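## Task

Stand the yellow and the green supplement bottles upright on the top of the two-door cabinet beside arm3, with each bottle's entire base resting on that top. Finish with the tray empty on the arm1/arm2 side of the room, not in the wall opening. The drink can must finish upright on top of the piece of furniture it starts on. A tray carrying a load rolls along one lane on its own, and an empty tray returns along the other lane. If either bottle or the drink can touches a roller lane while no gripper holds it, the task fails. Anything that stays in place only because a robot holds it does not count. At the end, open the grippers and move the arms away.

## Robot and tools

Robots: four identical i2rt Big YAM arms named arm1, arm2, arm3 and arm4. Each has six revolute joints, a two-finger gripper and a wrist camera. arm1 and arm2 share one room and arm3 and arm4 the other, with a wall opening and two roller lanes linking them. With joints 1 and 6 at zero and the hand level and facing forward, the wrist camera rides on top of the hand and looks toward the fingertips. The hand reaches roughly 1.0 m from the joint-1 axis. Joints move at different speeds, so the hand may sweep a wide curve between postures.

Cameras: arm1_cam_wrist, arm2_cam_wrist, arm3_cam_wrist, arm4_cam_wrist (on the wrists), and cam_arm1_arm2 and cam_arm3_arm4 (fixed in the rooms).

Frames: one shared scene frame, origin on the floor, +z upward. The hand point is midway between the fingertips; the hand's z axis runs along the fingers and its y axis is the direction the fingers open and close. Foot poses are never printed.

Tool execute_actions: argument actions is a list holding one action or none. An action is an object keyed by arm name; each arm gets a joints object. Every value is an absolute joint target, not an offset. Allowed keys and ranges: joint1_rad -2.879 to 2.879 (base yaw, positive counter-clockwise seen from above, zero points where the foot faces); joint2_rad 0 to 3.141 (shoulder, zero has the upper arm pointing backward about level, increasing lifts it up then forward); joint3_rad 0 to 3.019 (elbow, zero folds the forearm onto the upper arm, increasing opens it); joint4_rad -1.692 to 1.57 (hand pitch, positive tips fingers up); joint5_rad -1.57 to 1.57 (hand sideways swing, positive toward the arm's right); joint6_rad -2.094 to 2.094 (hand roll, positive clockwise viewed from behind the hand); gripper_m 0 to 0.093 metres of fingertip gap. Joint angles are radians. Arriving within ±0.045, 0.14, 0.09, 0.055, 0.03, 0.035 rad (joints 1-6) and ±0.003 m for the gripper counts as done. All motions in one action begin together and may finish at different moments. Omitted joints or arms may keep pushing toward earlier targets. An unknown key or out-of-range value rejects the call and nothing moves. Optional cameras lists camera names (or "all"); missing, null or ["all"] returns every camera, [] returns none. Example: {"actions":[{"arm1":{"joints":{"gripper_m":0.05}},"arm2":{"joints":{"joint1_rad":0.3}}}],"cameras":["cam_arm1_arm2"]}.

Tool wait: seconds, 0 to 10. Commands nothing new; the scene keeps running; returns state and images like an empty action.

Tool zoom_image: camera (one camera name) and region [x0, y0, x1, y1] in pixels of that camera's latest full image, top-left is (0, 0), at most 504 by 504. Gives a closer look.

Tool finished_scene: scene, the integer of the current scene. It ends the scene permanently, reports success, and the result states the next task. The goal must already hold and stay held. Ending a reply without any tool call ends everything.

Reading results: each call returns per-robot state, joint_positions, and images, with a pictures line giving the camera order. joint_status per joint: off_target (stopped short, may still push); contact_stop or time_out (target dropped, joint holds where it stopped, though a timed-out joint may keep a nearby target and push on, shown in on_its_own); not_followed (a safety check blocked the arm's joint targets, reported with a "joint command not followed" line and usually a cause: line; the gripper part still runs, and the arm may retry the blocked targets later); limit_stop_at_motor_heat (after a heat stop; resend the target). on_its_own lists joints this call did not command; "held at" is the target held, not the actual position. A joint carrying a load sinks over time. A target very near the current position may produce no motion. To relieve a pushing joint, command its reported position. If a call reports a stop, later motion calls in that same reply are skipped.

Hazards: the arms do not stop on contact and can press hard; prolonged pushing or holding heats motors. MOTOR HOT appears from 85 °C; at 100 °C an OVER-TEMPERATURE FAULT drops that arm until it cools. Self- and inter-arm collision checks can react late and ignore fingers, gripper housings and wrist cameras; a hard press between two robots fails the run. Objects hitting robots do not count as robot contact. Do not drop, slam or knock items off the work area or onto the floor, and never let a bottle or the can touch a lane unheld. Loose objects may occasionally get nudged by something. While you think, the robots keep your last command and the scene continues. Arms act independently and do not wait for one another.

Each tool is called after "Call:" as name([rows], argument=value, ...), one row to a line, values as JSON.

## Session

Call:
execute_actions(actions=[])

Scene clock: 0.00 s.
arm1.joint_positions: joint1_rad=-0.649 joint2_rad=+0.623 joint3_rad=+1.479 joint4_rad=-1.528 joint5_rad=+0.165 joint6_rad=-0.731 gripper_m=+0.095
arm1.joint_status: not commanded
arm1.hand: x=-1.0087 y=-0.4629 z=+1.4285 quat_wxyz=(-0.434, +0.635, -0.638, +0.028) (m; scene frame)
arm2.joint_positions: joint1_rad=-0.005 joint2_rad=+0.278 joint3_rad=+1.374 joint4_rad=-1.427 joint5_rad=-0.211 joint6_rad=+0.531 gripper_m=+0.094
arm2.joint_status: not commanded
arm2.hand: x=-1.7183 y=+0.1653 z=+1.5169 quat_wxyz=(-0.541, -0.171, -0.794, -0.218) (m; scene frame)
arm3.joint_positions: joint1_rad=+0.864 joint2_rad=+0.360 joint3_rad=+1.509 joint4_rad=-1.635 joint5_rad=-0.280 joint6_rad=+0.206 gripper_m=+0.094
arm3.joint_status: not commanded
arm3.hand: x=+1.0796 y=-0.5931 z=+1.4367 quat_wxyz=(-0.008, +0.789, -0.313, -0.528) (m; scene frame)
arm4.joint_positions: joint1_rad=+0.458 joint2_rad=+0.350 joint3_rad=+1.658 joint4_rad=-1.589 joint5_rad=+0.119 joint6_rad=-0.595 gripper_m=+0.095
arm4.joint_status: not commanded
arm4.hand: x=+1.7680 y=+0.1300 z=+1.5632 quat_wxyz=(+0.079, -0.703, -0.387, +0.591) (m; scene frame)
pictures: arm1_cam_wrist, arm2_cam_wrist, arm3_cam_wrist, arm4_cam_wrist, cam_arm1_arm2, cam_arm3_arm4
Images, in order (width x height): arm1_cam_wrist 672x504, arm2_cam_wrist 672x504, arm3_cam_wrist 672x504, arm4_cam_wrist 672x504, cam_arm1_arm2 672x504, cam_arm3_arm4 672x504.

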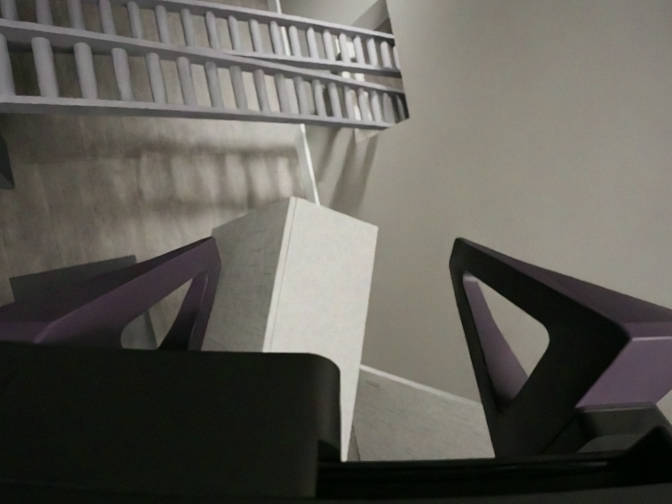

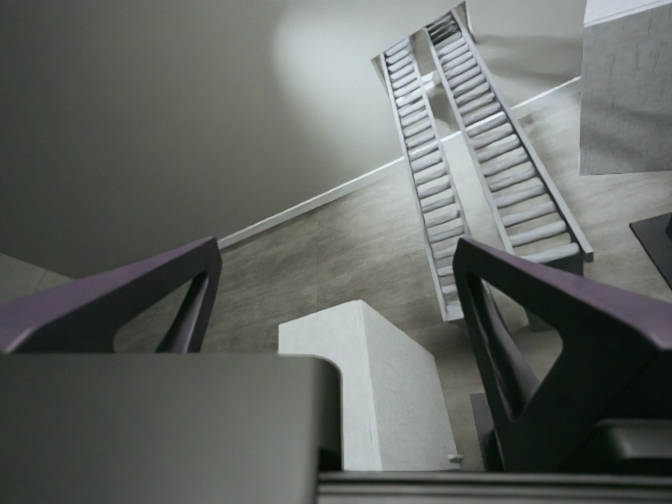

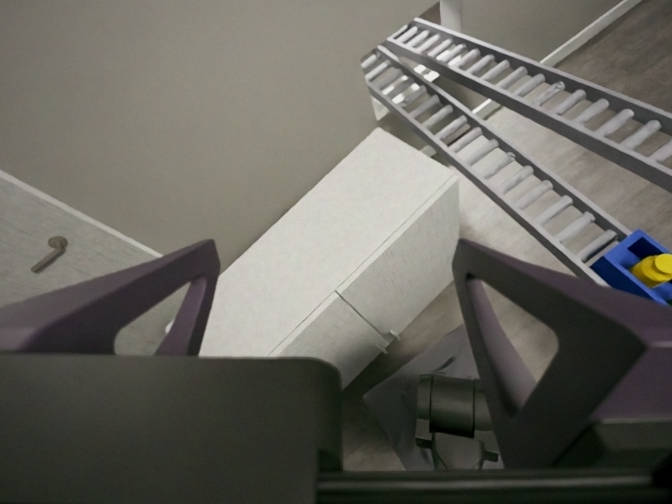

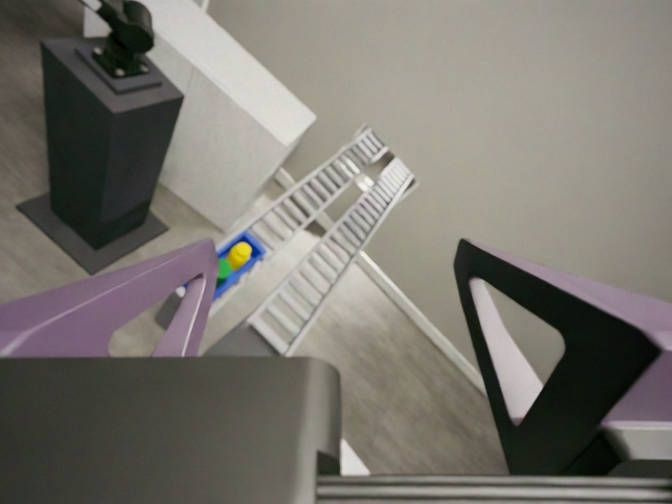

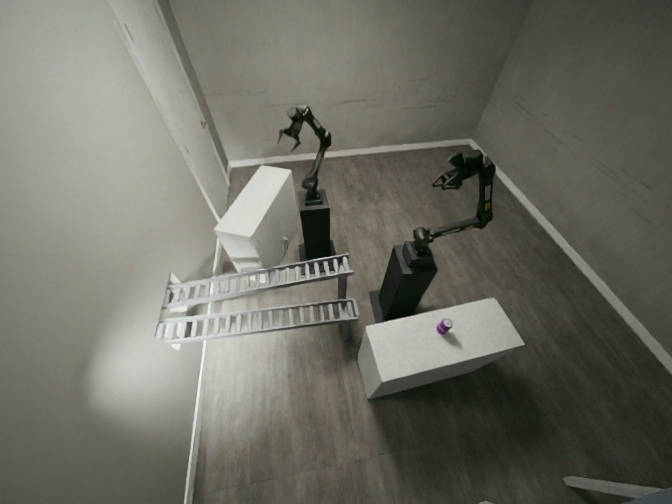

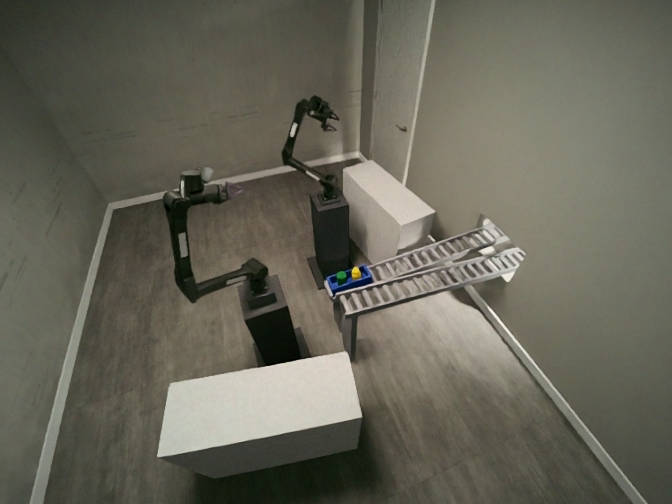

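Call:
execute_actions([
  {"arm1":{"joints":{"joint1_rad":0,"joint2_rad":0.6,"joint3_rad":1.5,"joint4_rad":-0.9,"joint5_rad":0,"joint6_rad":0}},"arm2":{"joints":{"joint1_rad":0,"joint2_rad":1.2,"joint3_rad":1.5,"joint4_rad":-0.3,"joint5_rad":0,"joint6_rad":0}},"arm3":{"joints":{"joint2_rad":1.0,"joint3_rad":1.3,"joint4_rad":-1.3,"joint5_rad":0,"joint6_rad":0}},"arm4":{"joints":{"joint2_rad":0.8,"joint3_rad":1.2,"joint4_rad":-1.4,"joint5_rad":0,"joint6_rad":0}}},
])

Call:
execute_actions([
  {"arm1":{"joints":{"joint4_rad":0.3}},"arm2":{"joints":{"joint2_rad":1.57,"joint3_rad":1.57,"joint4_rad":0}},"arm3":{"joints":{"joint2_rad":1.4,"joint3_rad":1.3}},"arm4":{"joints":{"joint2_rad":1.2,"joint3_rad":1.2}}},
], cameras=["arm3_cam_wrist","arm4_cam_wrist","cam_arm3_arm4"])

Scene clock: 5.20 s.
arm1.joint_positions: joint1_rad=-0.011 joint2_rad=+0.615 joint3_rad=+1.479 joint4_rad=-0.917 joint5_rad=+0.001 joint6_rad=-0.011 gripper_m=+0.095
arm1.joint_status: all done
arm1.hand: x=-1.1436 y=-0.3553 z=+1.5691 quat_wxyz=(-0.489, +0.508, -0.517, -0.484) (m; scene frame)
arm2.joint_positions: joint1_rad=-0.005 joint2_rad=+1.199 joint3_rad=+1.472 joint4_rad=-0.326 joint5_rad=-0.004 joint6_rad=+0.010 gripper_m=+0.094
arm2.joint_status: all done
arm2.hand: x=-1.2396 y=+0.1072 z=+1.5547 quat_wxyz=(-0.688, -0.017, -0.725, +0.014) (m; scene frame)
arm3.joint_positions: joint1_rad=+0.864 joint2_rad=+1.013 joint3_rad=+1.284 joint4_rad=-1.313 joint5_rad=-0.003 joint6_rad=+0.015 gripper_m=+0.094
arm3.joint_status: all done
arm3.hand: x=+0.8721 y=-0.3551 z=+1.2513 quat_wxyz=(-0.083, +0.901, -0.344, -0.251) (m; scene frame)
arm4.joint_positions: joint1_rad=+0.458 joint2_rad=+0.800 joint3_rad=+1.176 joint4_rad=-1.409 joint5_rad=+0.004 joint6_rad=-0.010 gripper_m=+0.095
arm4.joint_status: all done
arm4.hand: x=+1.5477 y=-0.0104 z=+1.3126 quat_wxyz=(-0.058, -0.935, -0.242, +0.252) (m; scene frame)
pictures: arm1_cam_wrist, arm2_cam_wrist, arm3_cam_wrist, arm4_cam_wrist, cam_arm1_arm2, cam_arm3_arm4
Images, in order (width x height): arm1_cam_wrist 672x504, arm2_cam_wrist 672x504, arm3_cam_wrist 672x504, arm4_cam_wrist 672x504, cam_arm1_arm2 672x504, cam_arm3_arm4 672x504.

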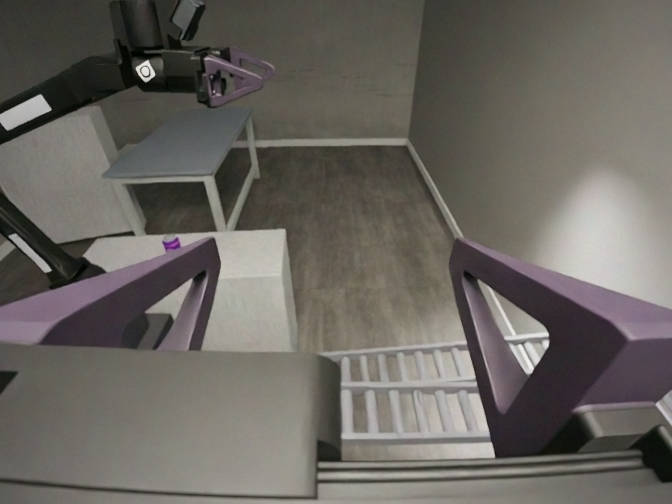

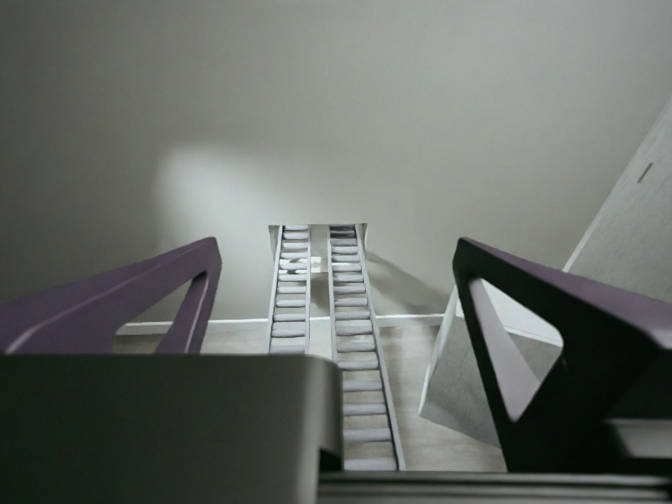

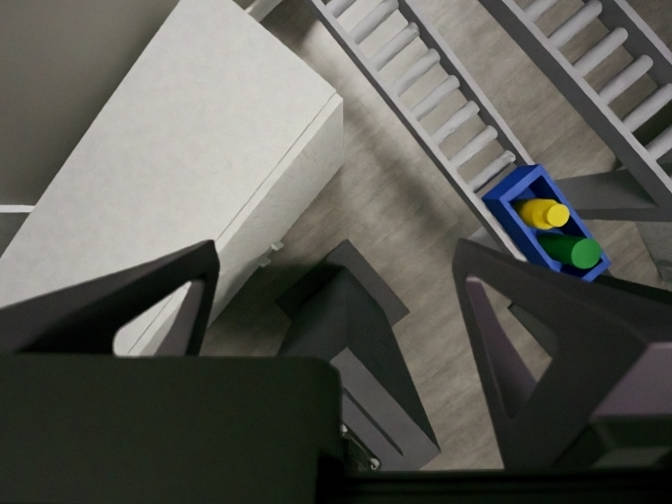

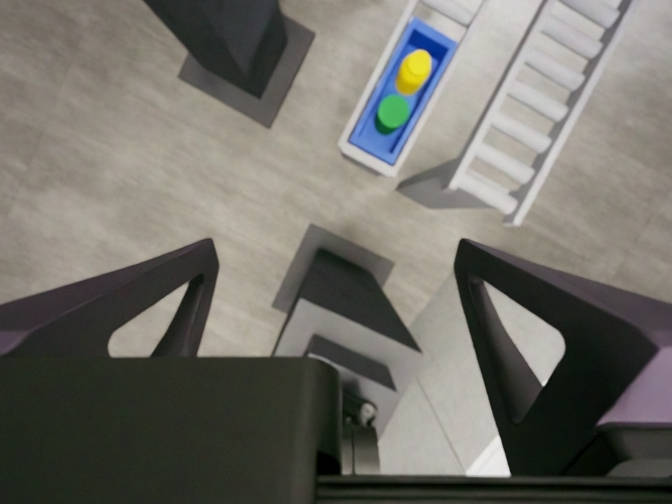

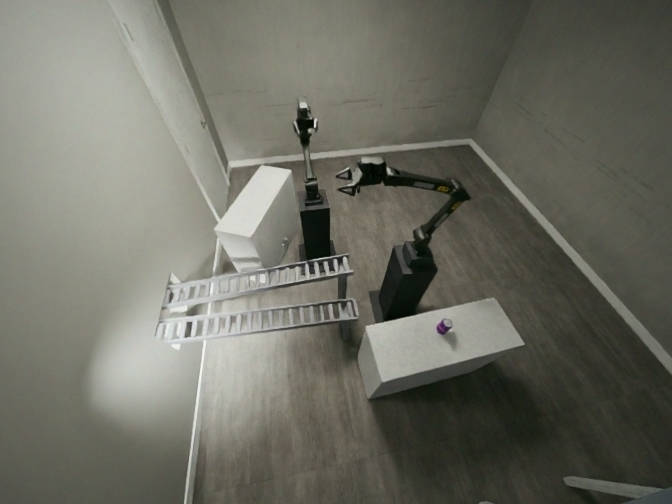

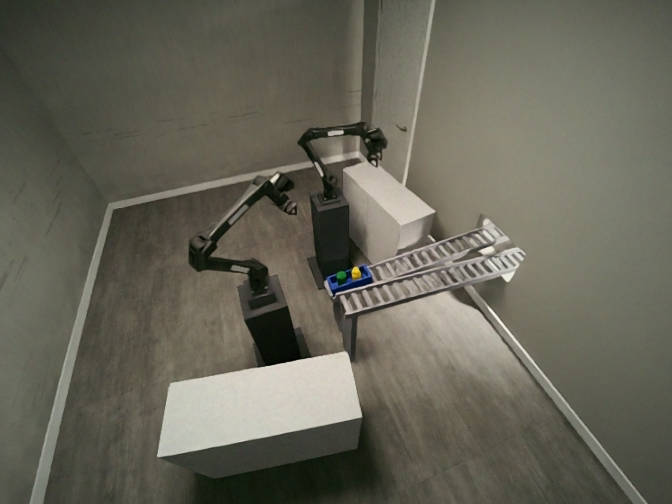

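Scene clock: 6.83 s.
arm1.joint_positions: joint1_rad=-0.011 joint2_rad=+0.614 joint3_rad=+1.479 joint4_rad=+0.289 joint5_rad=+0.001 joint6_rad=-0.011 gripper_m=+0.095
arm1.joint_status: all done
arm1.hand: x=-1.1420 y=-0.5016 z=+1.8068 quat_wxyz=(-0.699, +0.140, -0.152, -0.684) (m; scene frame)
arm2.joint_positions: joint1_rad=-0.005 joint2_rad=+1.572 joint3_rad=+1.539 joint4_rad=-0.024 joint5_rad=-0.004 joint6_rad=+0.010 gripper_m=+0.094
arm2.joint_status: all done
arm2.hand: x=-1.0833 y=+0.0989 z=+1.4397 quat_wxyz=(-0.687, -0.018, -0.726, +0.014) (m; scene frame)
arm3.joint_positions: joint1_rad=+0.864 joint2_rad=+1.418 joint3_rad=+1.284 joint4_rad=-1.310 joint5_rad=-0.003 joint6_rad=+0.015 gripper_m=+0.094
arm3.joint_status: all done
arm3.hand: x=+0.8172 y=-0.3104 z=+1.0939 quat_wxyz=(-0.015, +0.933, -0.355, -0.065) (m; scene frame)
arm4.joint_positions: joint1_rad=+0.458 joint2_rad=+1.213 joint3_rad=+1.176 joint4_rad=-1.409 joint5_rad=+0.004 joint6_rad=-0.010 gripper_m=+0.095
arm4.joint_status: all done
arm4.hand: x=+1.4811 y=-0.0458 z=+1.1836 quat_wxyz=(-0.009, -0.967, -0.250, +0.054) (m; scene frame)
pictures: arm3_cam_wrist, arm4_cam_wrist, cam_arm3_arm4
Images, in order (width x height): arm3_cam_wrist 672x504, arm4_cam_wrist 672x504, cam_arm3_arm4 672x504.

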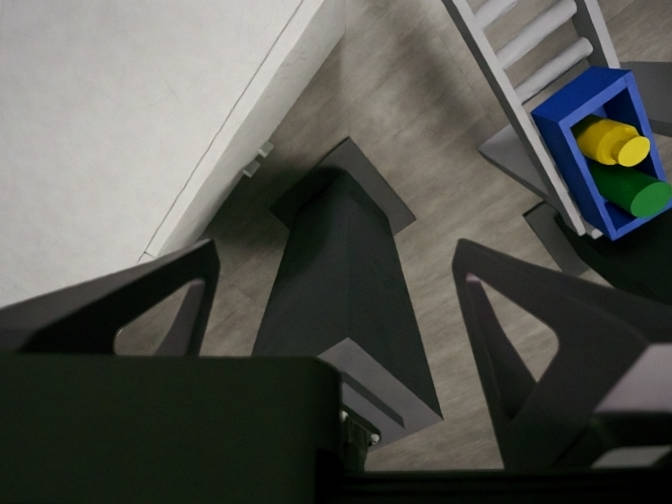

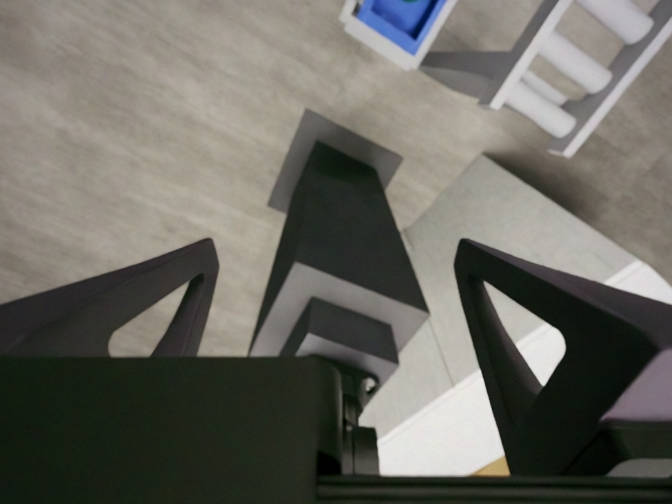

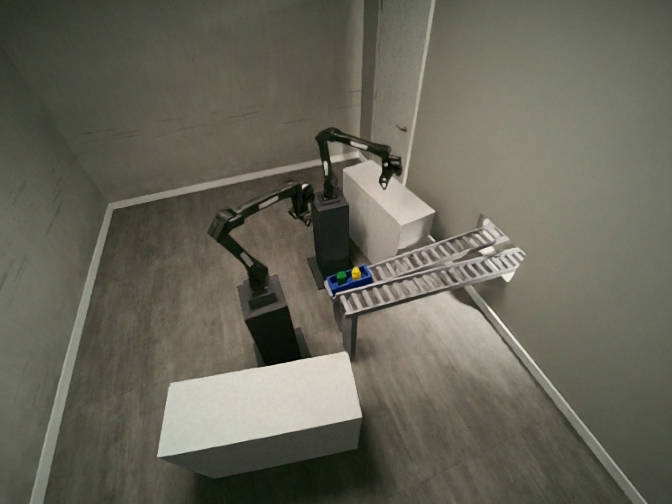

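Call:
execute_actions([
  {"arm3":{"joints":{"joint1_rad":-0.304,"joint2_rad":1.8,"joint3_rad":1.93,"joint4_rad":-1.625}},"arm4":{"joints":{"joint1_rad":-1.2,"joint2_rad":0.7}}},
], cameras=["arm3_cam_wrist","arm4_cam_wrist","cam_arm3_arm4"])

Scene clock: 15.50 s.
arm1.joint_positions: joint1_rad=-0.011 joint2_rad=+0.614 joint3_rad=+1.479 joint4_rad=+0.289 joint5_rad=+0.001 joint6_rad=-0.011 gripper_m=+0.095
arm1.joint_status: not commanded
arm1.hand: x=-1.1420 y=-0.5016 z=+1.8068 quat_wxyz=(-0.699, +0.140, -0.152, -0.684) (m; scene frame)
arm2.joint_positions: joint1_rad=-0.005 joint2_rad=+1.572 joint3_rad=+1.539 joint4_rad=-0.024 joint5_rad=-0.004 joint6_rad=+0.010 gripper_m=+0.094
arm2.joint_status: not commanded
arm2.hand: x=-1.0833 y=+0.0989 z=+1.4397 quat_wxyz=(-0.687, -0.018, -0.726, +0.014) (m; scene frame)
arm3.joint_positions: joint1_rad=-0.307 joint2_rad=+1.821 joint3_rad=+1.888 joint4_rad=-1.615 joint5_rad=+0.002 joint6_rad=+0.012 gripper_m=+0.094
arm3.joint_status: all done
arm3.hand: x=+1.3264 y=-0.0578 z=+1.1261 quat_wxyz=(-0.003, +0.584, -0.812, -0.007) (m; scene frame)
arm4.joint_positions: joint1_rad=-1.195 joint2_rad=+0.692 joint3_rad=+1.176 joint4_rad=-1.409 joint5_rad=+0.001 joint6_rad=-0.008 gripper_m=+0.095
arm4.joint_status: all done
arm4.hand: x=+1.6971 y=+0.3634 z=+1.3455 quat_wxyz=(+0.182, -0.797, +0.513, +0.263) (m; scene frame)
pictures: arm3_cam_wrist, arm4_cam_wrist, cam_arm3_arm4
Images, in order (width x height): arm3_cam_wrist 672x504, arm4_cam_wrist 672x504, cam_arm3_arm4 672x504.

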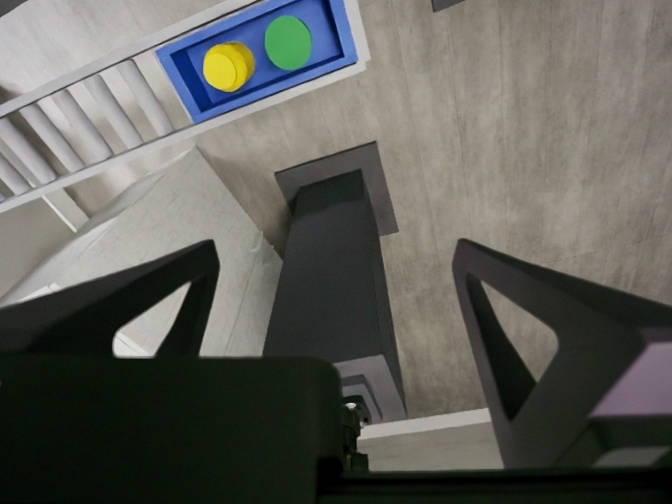

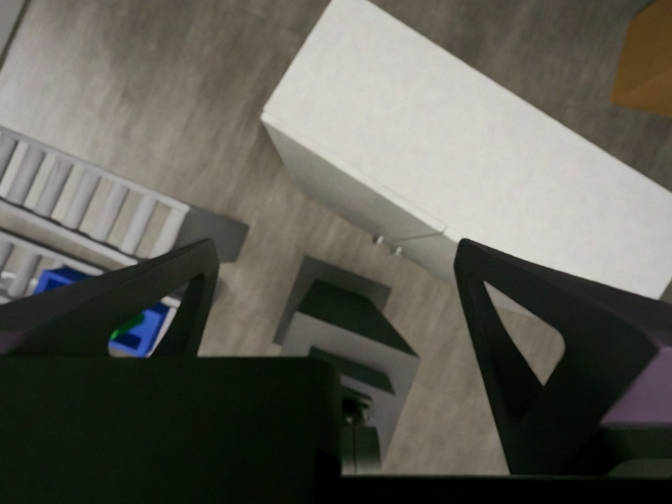

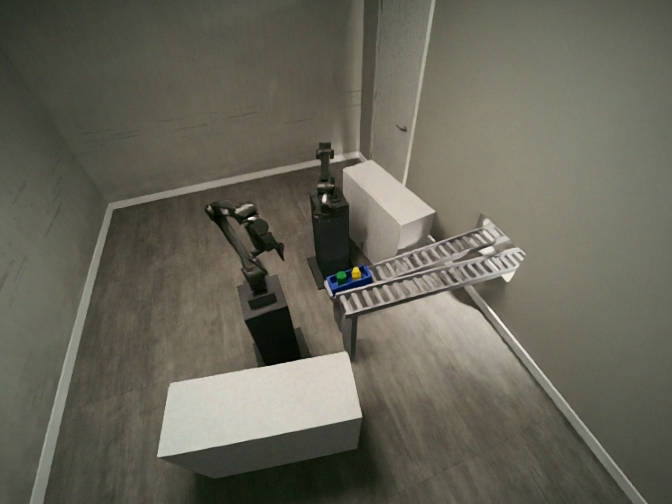

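Call:
execute_actions([
  {"arm3":{"joints":{"joint1_rad":-0.089,"joint2_rad":2.076,"joint3_rad":2.085,"joint4_rad":-1.58}}},
], cameras=["arm3_cam_wrist","cam_arm3_arm4"])

Scene clock: 23.70 s.
arm1.joint_positions: joint1_rad=-0.011 joint2_rad=+0.614 joint3_rad=+1.479 joint4_rad=+0.289 joint5_rad=+0.001 joint6_rad=-0.011 gripper_m=+0.095
arm1.joint_status: not commanded
arm1.hand: x=-1.1420 y=-0.5016 z=+1.8068 quat_wxyz=(-0.699, +0.140, -0.152, -0.684) (m; scene frame)
arm2.joint_positions: joint1_rad=-0.005 joint2_rad=+1.572 joint3_rad=+1.539 joint4_rad=-0.024 joint5_rad=-0.004 joint6_rad=+0.010 gripper_m=+0.094
arm2.joint_status: not commanded
arm2.hand: x=-1.0833 y=+0.0989 z=+1.4397 quat_wxyz=(-0.687, -0.018, -0.726, +0.014) (m; scene frame)
arm3.joint_positions: joint1_rad=-0.095 joint2_rad=+2.098 joint3_rad=+2.055 joint4_rad=-1.585 joint5_rad=+0.000 joint6_rad=+0.012 gripper_m=+0.094
arm3.joint_status: all done
arm3.hand: x=+1.2147 y=+0.0365 z=+1.0284 quat_wxyz=(+0.028, +0.666, -0.745, +0.018) (m; scene frame)
arm4.joint_positions: joint1_rad=-1.195 joint2_rad=+0.692 joint3_rad=+1.176 joint4_rad=-1.409 joint5_rad=+0.001 joint6_rad=-0.008 gripper_m=+0.095
arm4.joint_status: not commanded
arm4.hand: x=+1.6971 y=+0.3634 z=+1.3455 quat_wxyz=(+0.182, -0.797, +0.513, +0.263) (m; scene frame)
pictures: arm3_cam_wrist, cam_arm3_arm4
Images, in order (width x height): arm3_cam_wrist 672x504, cam_arm3_arm4 672x504.

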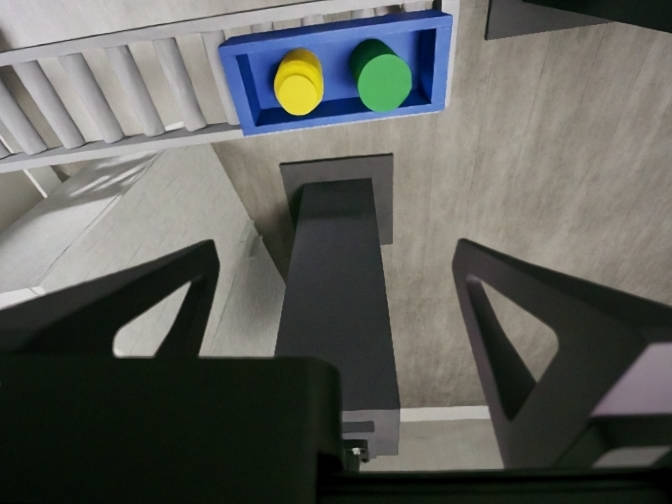

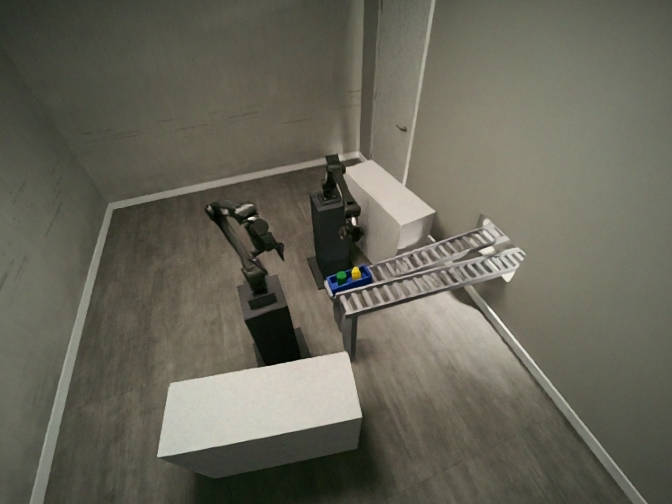

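Call:
execute_actions([
  {"arm3":{"joints":{"joint1_rad":-0.035,"joint2_rad":2.13,"joint3_rad":1.90,"joint4_rad":-1.30}}},
], cameras=["arm3_cam_wrist","cam_arm3_arm4"])

Scene clock: 28.07 s.
arm1.joint_positions: joint1_rad=-0.011 joint2_rad=+0.614 joint3_rad=+1.479 joint4_rad=+0.289 joint5_rad=+0.001 joint6_rad=-0.011 gripper_m=+0.095
arm1.joint_status: not commanded
arm1.hand: x=-1.1420 y=-0.5016 z=+1.8068 quat_wxyz=(-0.699, +0.140, -0.152, -0.684) (m; scene frame)
arm2.joint_positions: joint1_rad=-0.005 joint2_rad=+1.572 joint3_rad=+1.539 joint4_rad=-0.024 joint5_rad=-0.004 joint6_rad=+0.010 gripper_m=+0.094
arm2.joint_status: not commanded
arm2.hand: x=-1.0833 y=+0.0989 z=+1.4397 quat_wxyz=(-0.687, -0.018, -0.726, +0.014) (m; scene frame)
arm3.joint_positions: joint1_rad=-0.029 joint2_rad=+2.126 joint3_rad=+1.896 joint4_rad=-1.312 joint5_rad=+0.000 joint6_rad=+0.012 gripper_m=+0.094
arm3.joint_status: all done
arm3.hand: x=+1.1719 y=+0.0584 z=+0.9507 quat_wxyz=(-0.004, +0.691, -0.723, -0.012) (m; scene frame)
arm4.joint_positions: joint1_rad=-1.195 joint2_rad=+0.692 joint3_rad=+1.176 joint4_rad=-1.409 joint5_rad=+0.001 joint6_rad=-0.008 gripper_m=+0.095
arm4.joint_status: not commanded
arm4.hand: x=+1.6971 y=+0.3634 z=+1.3455 quat_wxyz=(+0.182, -0.797, +0.513, +0.263) (m; scene frame)
pictures: arm3_cam_wrist, cam_arm3_arm4
Images, in order (width x height): arm3_cam_wrist 672x504, cam_arm3_arm4 672x504.

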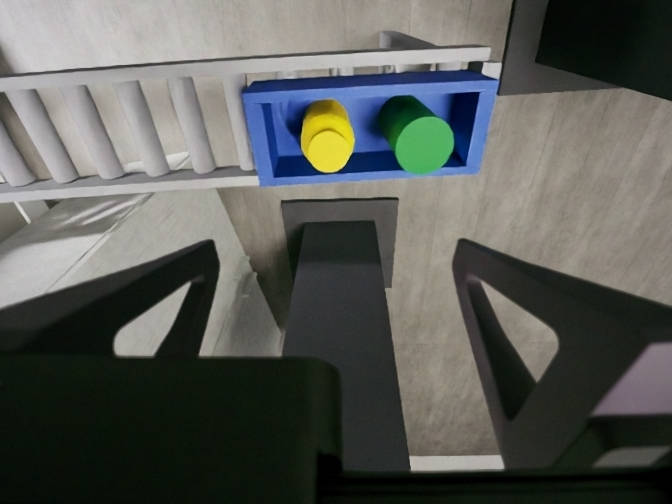

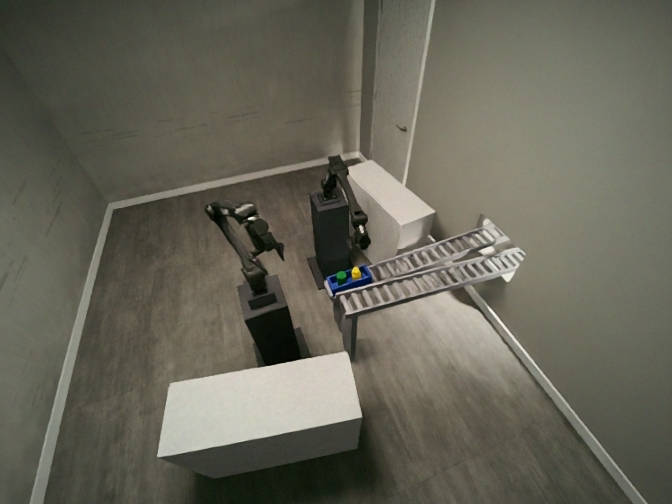

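Call:
execute_actions([
  {"arm3":{"joints":{"joint1_rad":-0.02,"joint2_rad":2.205,"joint3_rad":1.24,"joint4_rad":-0.58}}},
], cameras=["arm3_cam_wrist","cam_arm3_arm4"])

Scene clock: 31.23 s.
arm1.joint_positions: joint1_rad=-0.011 joint2_rad=+0.614 joint3_rad=+1.479 joint4_rad=+0.289 joint5_rad=+0.001 joint6_rad=-0.011 gripper_m=+0.095
arm1.joint_status: not commanded
arm1.hand: x=-1.1420 y=-0.5016 z=+1.8068 quat_wxyz=(-0.699, +0.140, -0.152, -0.684) (m; scene frame)
arm2.joint_positions: joint1_rad=-0.005 joint2_rad=+1.572 joint3_rad=+1.539 joint4_rad=-0.024 joint5_rad=-0.004 joint6_rad=+0.010 gripper_m=+0.094
arm2.joint_status: not commanded
arm2.hand: x=-1.0833 y=+0.0989 z=+1.4397 quat_wxyz=(-0.687, -0.018, -0.726, +0.014) (m; scene frame)
arm3.joint_positions: joint1_rad=-0.029 joint2_rad=+2.211 joint3_rad=+1.239 joint4_rad=-0.591 joint5_rad=+0.000 joint6_rad=+0.012 gripper_m=+0.094
arm3.joint_status: all done
arm3.hand: x=+1.1643 y=-0.0816 z=+0.7004 quat_wxyz=(+0.004, +0.691, -0.723, -0.005) (m; scene frame)
arm4.joint_positions: joint1_rad=-1.195 joint2_rad=+0.692 joint3_rad=+1.176 joint4_rad=-1.409 joint5_rad=+0.001 joint6_rad=-0.008 gripper_m=+0.095
arm4.joint_status: not commanded
arm4.hand: x=+1.6971 y=+0.3634 z=+1.3455 quat_wxyz=(+0.182, -0.797, +0.513, +0.263) (m; scene frame)
pictures: arm3_cam_wrist, cam_arm3_arm4
Images, in order (width x height): arm3_cam_wrist 672x504, cam_arm3_arm4 672x504.

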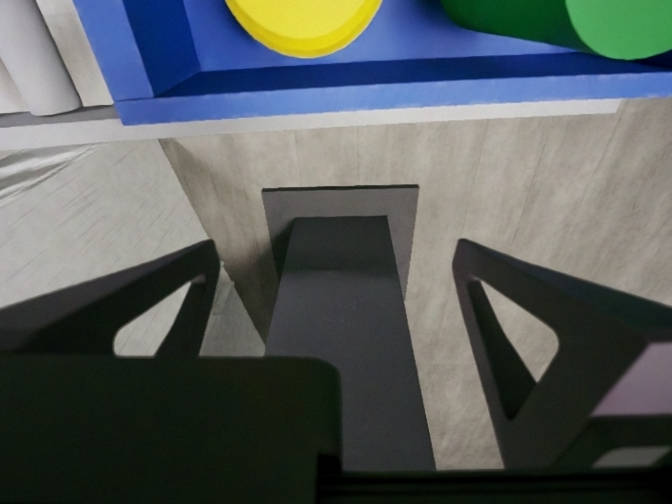

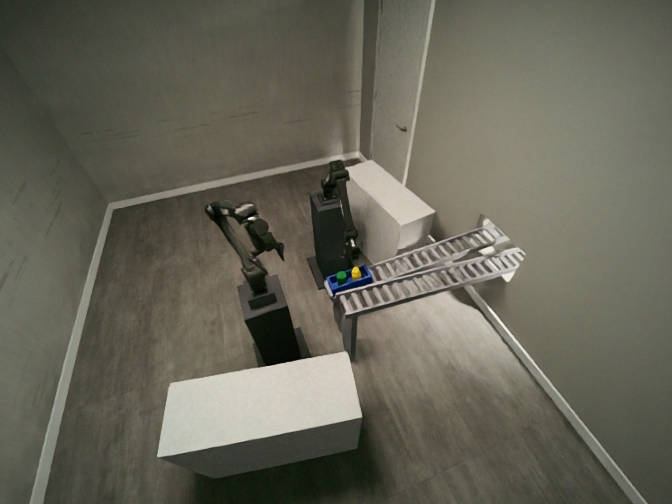

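Call:
execute_actions([
  {"arm3":{"joints":{"joint1_rad":-0.01,"joint2_rad":2.295,"joint3_rad":1.565,"joint4_rad":-0.82}}},
], cameras=["arm3_cam_wrist","cam_arm3_arm4"])

Scene clock: 34.57 s.
arm1.joint_positions: joint1_rad=-0.011 joint2_rad=+0.614 joint3_rad=+1.479 joint4_rad=+0.289 joint5_rad=+0.001 joint6_rad=-0.011 gripper_m=+0.095
arm1.joint_status: not commanded
arm1.hand: x=-1.1420 y=-0.5016 z=+1.8068 quat_wxyz=(-0.699, +0.140, -0.152, -0.684) (m; scene frame)
arm2.joint_positions: joint1_rad=-0.005 joint2_rad=+1.572 joint3_rad=+1.539 joint4_rad=-0.024 joint5_rad=-0.004 joint6_rad=+0.010 gripper_m=+0.094
arm2.joint_status: not commanded
arm2.hand: x=-1.0833 y=+0.0989 z=+1.4397 quat_wxyz=(-0.687, -0.018, -0.726, +0.014) (m; scene frame)
arm3.joint_positions: joint1_rad=-0.015 joint2_rad=+2.297 joint3_rad=+1.544 joint4_rad=-0.811 joint5_rad=+0.000 joint6_rad=+0.012 gripper_m=+0.094
arm3.joint_status: all done
arm3.hand: x=+1.1594 y=+0.0032 z=+0.7286 quat_wxyz=(+0.004, +0.695, -0.719, -0.004) (m; scene frame)
arm4.joint_positions: joint1_rad=-1.195 joint2_rad=+0.692 joint3_rad=+1.176 joint4_rad=-1.409 joint5_rad=+0.001 joint6_rad=-0.008 gripper_m=+0.095
arm4.joint_status: not commanded
arm4.hand: x=+1.6971 y=+0.3634 z=+1.3455 quat_wxyz=(+0.182, -0.797, +0.513, +0.263) (m; scene frame)
pictures: arm3_cam_wrist, cam_arm3_arm4
Images, in order (width x height): arm3_cam_wrist 672x504, cam_arm3_arm4 672x504.

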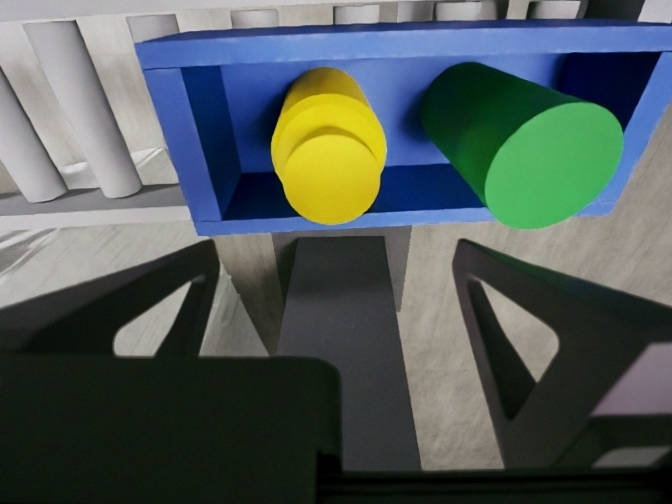

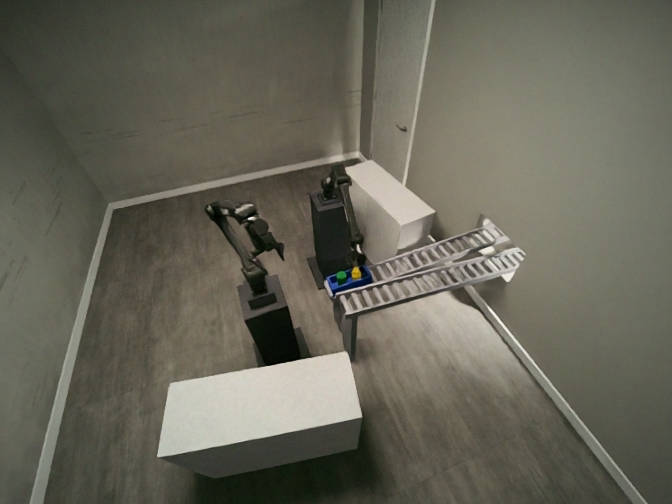

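Call:
execute_actions([
  {"arm3":{"joints":{"joint2_rad":2.515,"joint3_rad":1.645,"joint4_rad":-0.69,"gripper_m":0.085}}},
], cameras=["arm3_cam_wrist","cam_arm3_arm4"])

Scene clock: 36.77 s.
arm1.joint_positions: joint1_rad=-0.011 joint2_rad=+0.614 joint3_rad=+1.479 joint4_rad=+0.289 joint5_rad=+0.001 joint6_rad=-0.011 gripper_m=+0.095
arm1.joint_status: not commanded
arm1.hand: x=-1.1420 y=-0.5016 z=+1.8068 quat_wxyz=(-0.699, +0.140, -0.152, -0.684) (m; scene frame)
arm2.joint_positions: joint1_rad=-0.005 joint2_rad=+1.572 joint3_rad=+1.539 joint4_rad=-0.024 joint5_rad=-0.004 joint6_rad=+0.010 gripper_m=+0.094
arm2.joint_status: not commanded
arm2.hand: x=-1.0833 y=+0.0989 z=+1.4397 quat_wxyz=(-0.687, -0.018, -0.726, +0.014) (m; scene frame)
arm3.joint_positions: joint1_rad=-0.015 joint2_rad=+2.529 joint3_rad=+1.633 joint4_rad=-0.696 joint5_rad=+0.000 joint6_rad=+0.012 gripper_m=+0.085
arm3.joint_status: all done
arm3.hand: x=+1.1580 y=+0.0022 z=+0.6159 quat_wxyz=(+0.014, +0.695, -0.718, +0.006) (m; scene frame)
arm4.joint_positions: joint1_rad=-1.195 joint2_rad=+0.692 joint3_rad=+1.176 joint4_rad=-1.409 joint5_rad=+0.001 joint6_rad=-0.008 gripper_m=+0.095
arm4.joint_status: not commanded
arm4.hand: x=+1.6971 y=+0.3634 z=+1.3455 quat_wxyz=(+0.182, -0.797, +0.513, +0.263) (m; scene frame)
pictures: arm3_cam_wrist, cam_arm3_arm4
Images, in order (width x height): arm3_cam_wrist 672x504, cam_arm3_arm4 672x504.

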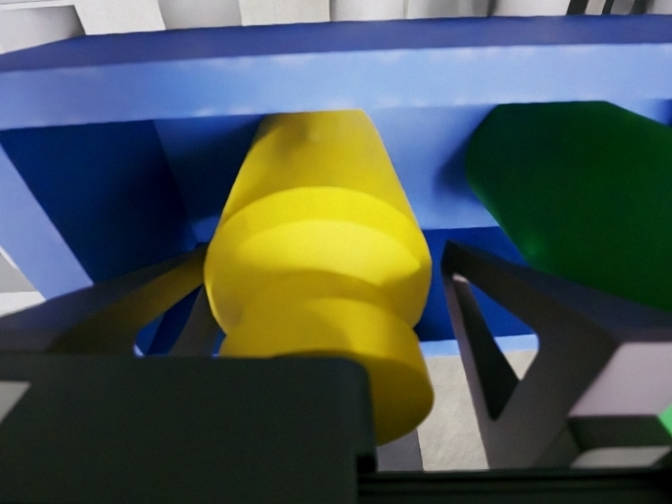

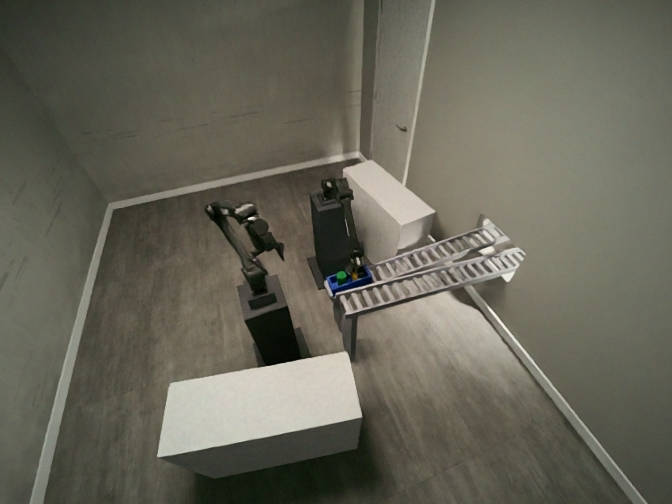

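Call:
execute_actions([
  {"arm3":{"joints":{"gripper_m":0.04}}},
], cameras=[])

Call:
execute_actions([
  {"arm3":{"joints":{"joint2_rad":2.28,"joint3_rad":1.57,"joint4_rad":-0.82}}},
], cameras=["arm3_cam_wrist"])

Call:
execute_actions([
  {"arm3":{"joints":{"joint2_rad":1.94,"joint3_rad":1.91,"joint4_rad":-1.51}}},
], cameras=[])

Call:
execute_actions([
  {"arm3":{"joints":{"joint1_rad":1.1}}},
], cameras=["arm3_cam_wrist","cam_arm3_arm4"])

Scene clock: 38.63 s.
arm1.joint_positions: joint1_rad=-0.011 joint2_rad=+0.614 joint3_rad=+1.479 joint4_rad=+0.289 joint5_rad=+0.001 joint6_rad=-0.011 gripper_m=+0.095
arm1.joint_status: not commanded
arm1.hand: x=-1.1420 y=-0.5016 z=+1.8068 quat_wxyz=(-0.699, +0.140, -0.152, -0.684) (m; scene frame)
arm2.joint_positions: joint1_rad=-0.005 joint2_rad=+1.572 joint3_rad=+1.539 joint4_rad=-0.024 joint5_rad=-0.004 joint6_rad=+0.010 gripper_m=+0.094
arm2.joint_status: not commanded
arm2.hand: x=-1.0833 y=+0.0989 z=+1.4397 quat_wxyz=(-0.687, -0.018, -0.726, +0.014) (m; scene frame)
arm3.joint_positions: joint1_rad=-0.015 joint2_rad=+2.529 joint3_rad=+1.633 joint4_rad=-0.696 joint5_rad=-0.001 joint6_rad=+0.012 gripper_m=+0.065
arm3.joint_status: gripper_m off_target (ended at +0.065, target +0.040)
arm3.hand: x=+1.1577 y=+0.0022 z=+0.6159 quat_wxyz=(+0.014, +0.696, -0.718, +0.006) (m; scene frame)
arm4.joint_positions: joint1_rad=-1.195 joint2_rad=+0.692 joint3_rad=+1.176 joint4_rad=-1.409 joint5_rad=+0.001 joint6_rad=-0.008 gripper_m=+0.095
arm4.joint_status: not commanded
arm4.hand: x=+1.6971 y=+0.3634 z=+1.3455 quat_wxyz=(+0.182, -0.797, +0.513, +0.263) (m; scene frame)
pictures: none
No camera images: the call's "cameras" was empty. Leave "cameras" out to get every camera's image.

Scene clock: 39.77 s.
arm1.joint_positions: joint1_rad=-0.011 joint2_rad=+0.614 joint3_rad=+1.479 joint4_rad=+0.289 joint5_rad=+0.001 joint6_rad=-0.011 gripper_m=+0.095
arm1.joint_status: not commanded
arm1.hand: x=-1.1420 y=-0.5016 z=+1.8068 quat_wxyz=(-0.699, +0.140, -0.152, -0.684) (m; scene frame)
arm2.joint_positions: joint1_rad=-0.005 joint2_rad=+1.572 joint3_rad=+1.539 joint4_rad=-0.024 joint5_rad=-0.004 joint6_rad=+0.010 gripper_m=+0.094
arm2.joint_status: not commanded
arm2.hand: x=-1.0833 y=+0.0989 z=+1.4397 quat_wxyz=(-0.687, -0.018, -0.726, +0.014) (m; scene frame)
arm3.joint_positions: joint1_rad=-0.015 joint2_rad=+2.275 joint3_rad=+1.560 joint4_rad=-0.812 joint5_rad=-0.001 joint6_rad=+0.012 gripper_m=+0.065
arm3.joint_status: all done
arm3.hand: x=+1.1596 y=+0.0167 z=+0.7466 quat_wxyz=(-0.009, +0.696, -0.718, -0.017) (m; scene frame)
arm4.joint_positions: joint1_rad=-1.195 joint2_rad=+0.692 joint3_rad=+1.176 joint4_rad=-1.409 joint5_rad=+0.001 joint6_rad=-0.008 gripper_m=+0.095
arm4.joint_status: not commanded
arm4.hand: x=+1.6971 y=+0.3634 z=+1.3455 quat_wxyz=(+0.182, -0.797, +0.513, +0.263) (m; scene frame)
pictures: arm3_cam_wrist
Images, in order (width x height): arm3_cam_wrist 672x504.

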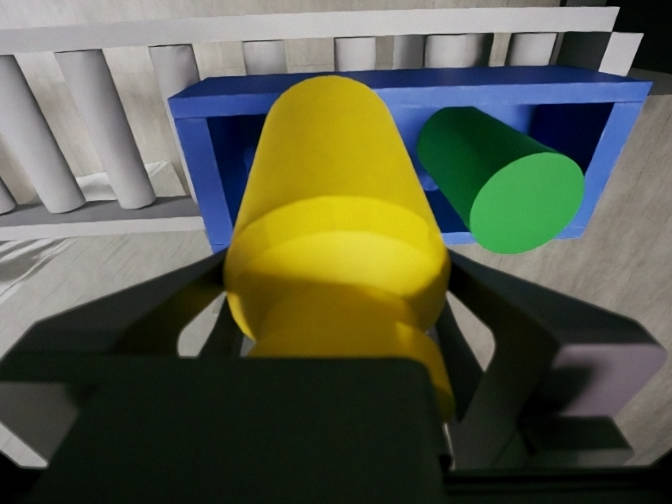

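Scene clock: 41.73 s.
arm1.joint_positions: joint1_rad=-0.011 joint2_rad=+0.614 joint3_rad=+1.479 joint4_rad=+0.289 joint5_rad=+0.001 joint6_rad=-0.011 gripper_m=+0.095
arm1.joint_status: not commanded
arm1.hand: x=-1.1420 y=-0.5016 z=+1.8068 quat_wxyz=(-0.699, +0.140, -0.152, -0.684) (m; scene frame)
arm2.joint_positions: joint1_rad=-0.005 joint2_rad=+1.572 joint3_rad=+1.539 joint4_rad=-0.024 joint5_rad=-0.004 joint6_rad=+0.010 gripper_m=+0.094
arm2.joint_status: not commanded
arm2.hand: x=-1.0833 y=+0.0989 z=+1.4397 quat_wxyz=(-0.687, -0.018, -0.726, +0.014) (m; scene frame)
arm3.joint_positions: joint1_rad=-0.015 joint2_rad=+1.957 joint3_rad=+1.896 joint4_rad=-1.501 joint5_rad=-0.001 joint6_rad=+0.012 gripper_m=+0.065
arm3.joint_status: all done
arm3.hand: x=+1.1631 y=+0.0121 z=+1.0542 quat_wxyz=(+0.003, +0.696, -0.718, -0.005) (m; scene frame)
arm4.joint_positions: joint1_rad=-1.195 joint2_rad=+0.692 joint3_rad=+1.176 joint4_rad=-1.409 joint5_rad=+0.001 joint6_rad=-0.008 gripper_m=+0.095
arm4.joint_status: not commanded
arm4.hand: x=+1.6971 y=+0.3634 z=+1.3455 quat_wxyz=(+0.182, -0.797, +0.513, +0.263) (m; scene frame)
pictures: none
No camera images: the call's "cameras" was empty. Leave "cameras" out to get every camera's image.

Scene clock: 43.57 s.
arm1.joint_positions: joint1_rad=-0.011 joint2_rad=+0.614 joint3_rad=+1.479 joint4_rad=+0.289 joint5_rad=+0.001 joint6_rad=-0.011 gripper_m=+0.095
arm1.joint_status: not commanded
arm1.hand: x=-1.1420 y=-0.5016 z=+1.8068 quat_wxyz=(-0.699, +0.140, -0.152, -0.684) (m; scene frame)
arm2.joint_positions: joint1_rad=-0.005 joint2_rad=+1.572 joint3_rad=+1.539 joint4_rad=-0.024 joint5_rad=-0.004 joint6_rad=+0.010 gripper_m=+0.094
arm2.joint_status: not commanded
arm2.hand: x=-1.0833 y=+0.0989 z=+1.4397 quat_wxyz=(-0.687, -0.018, -0.726, +0.014) (m; scene frame)
arm3.joint_positions: joint1_rad=+1.096 joint2_rad=+1.957 joint3_rad=+1.896 joint4_rad=-1.501 joint5_rad=-0.002 joint6_rad=+0.011 gripper_m=+0.065
arm3.joint_status: all done
arm3.hand: x=+0.6087 y=-0.3168 z=+1.0631 quat_wxyz=(+0.004, +0.970, -0.243, -0.010) (m; scene frame)
arm4.joint_positions: joint1_rad=-1.195 joint2_rad=+0.692 joint3_rad=+1.176 joint4_rad=-1.409 joint5_rad=+0.001 joint6_rad=-0.008 gripper_m=+0.095
arm4.joint_status: not commanded
arm4.hand: x=+1.6971 y=+0.3634 z=+1.3455 quat_wxyz=(+0.182, -0.797, +0.513, +0.263) (m; scene frame)
pictures: arm3_cam_wrist, cam_arm3_arm4
Images, in order (width x height): arm3_cam_wrist 672x504, cam_arm3_arm4 672x504.

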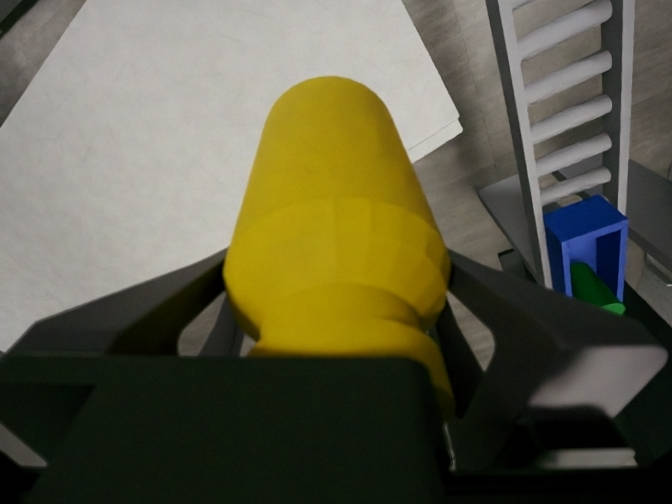

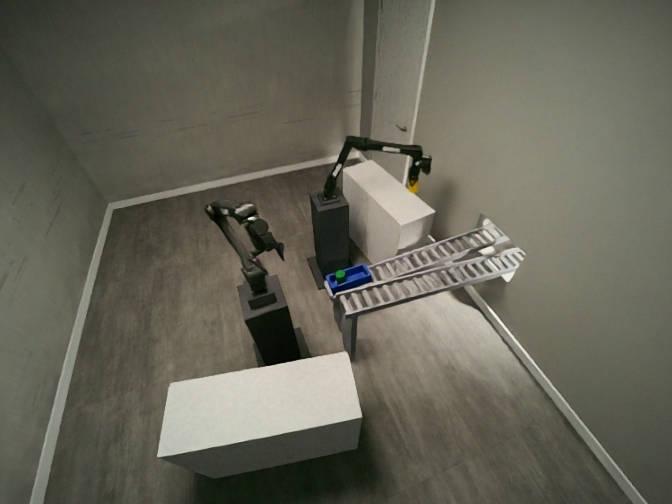

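Call:
execute_actions([
  {"arm3":{"joints":{"joint1_rad":1.75}}},
], cameras=["arm3_cam_wrist","cam_arm3_arm4"])

Scene clock: 46.23 s.
arm1.joint_positions: joint1_rad=-0.011 joint2_rad=+0.614 joint3_rad=+1.479 joint4_rad=+0.289 joint5_rad=+0.001 joint6_rad=-0.011 gripper_m=+0.095
arm1.joint_status: not commanded
arm1.hand: x=-1.1420 y=-0.5016 z=+1.8068 quat_wxyz=(-0.699, +0.140, -0.152, -0.684) (m; scene frame)
arm2.joint_positions: joint1_rad=-0.005 joint2_rad=+1.572 joint3_rad=+1.539 joint4_rad=-0.024 joint5_rad=-0.004 joint6_rad=+0.010 gripper_m=+0.094
arm2.joint_status: not commanded
arm2.hand: x=-1.0833 y=+0.0989 z=+1.4397 quat_wxyz=(-0.687, -0.018, -0.726, +0.014) (m; scene frame)
arm3.joint_positions: joint1_rad=+1.746 joint2_rad=+1.957 joint3_rad=+1.896 joint4_rad=-1.501 joint5_rad=+0.000 joint6_rad=+0.010 gripper_m=+0.065
arm3.joint_status: all done
arm3.hand: x=+0.5485 y=-0.7016 z=+1.0664 quat_wxyz=(+0.003, +0.997, +0.080, -0.011) (m; scene frame)
arm4.joint_positions: joint1_rad=-1.195 joint2_rad=+0.692 joint3_rad=+1.176 joint4_rad=-1.409 joint5_rad=+0.001 joint6_rad=-0.008 gripper_m=+0.095
arm4.joint_status: not commanded
arm4.hand: x=+1.6971 y=+0.3634 z=+1.3455 quat_wxyz=(+0.182, -0.797, +0.513, +0.263) (m; scene frame)
pictures: arm3_cam_wrist, cam_arm3_arm4
Images, in order (width x height): arm3_cam_wrist 672x504, cam_arm3_arm4 672x504.

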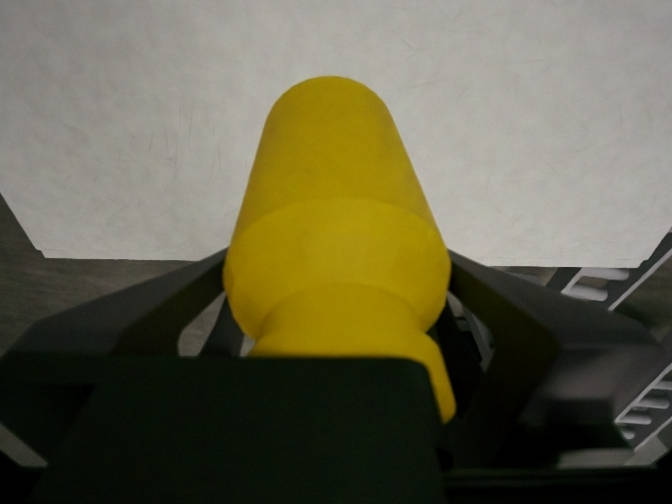

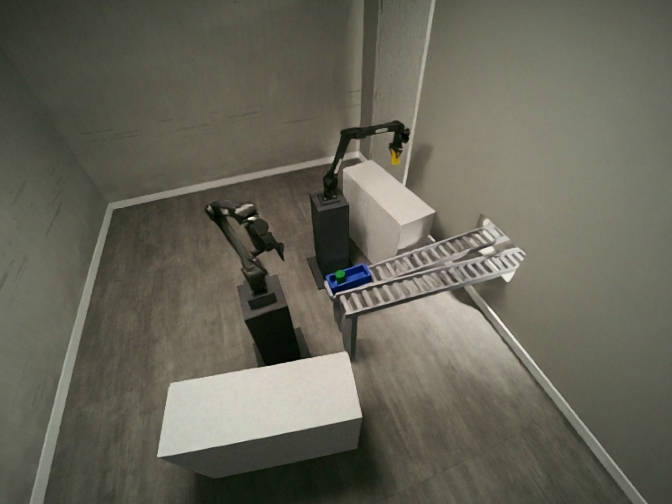

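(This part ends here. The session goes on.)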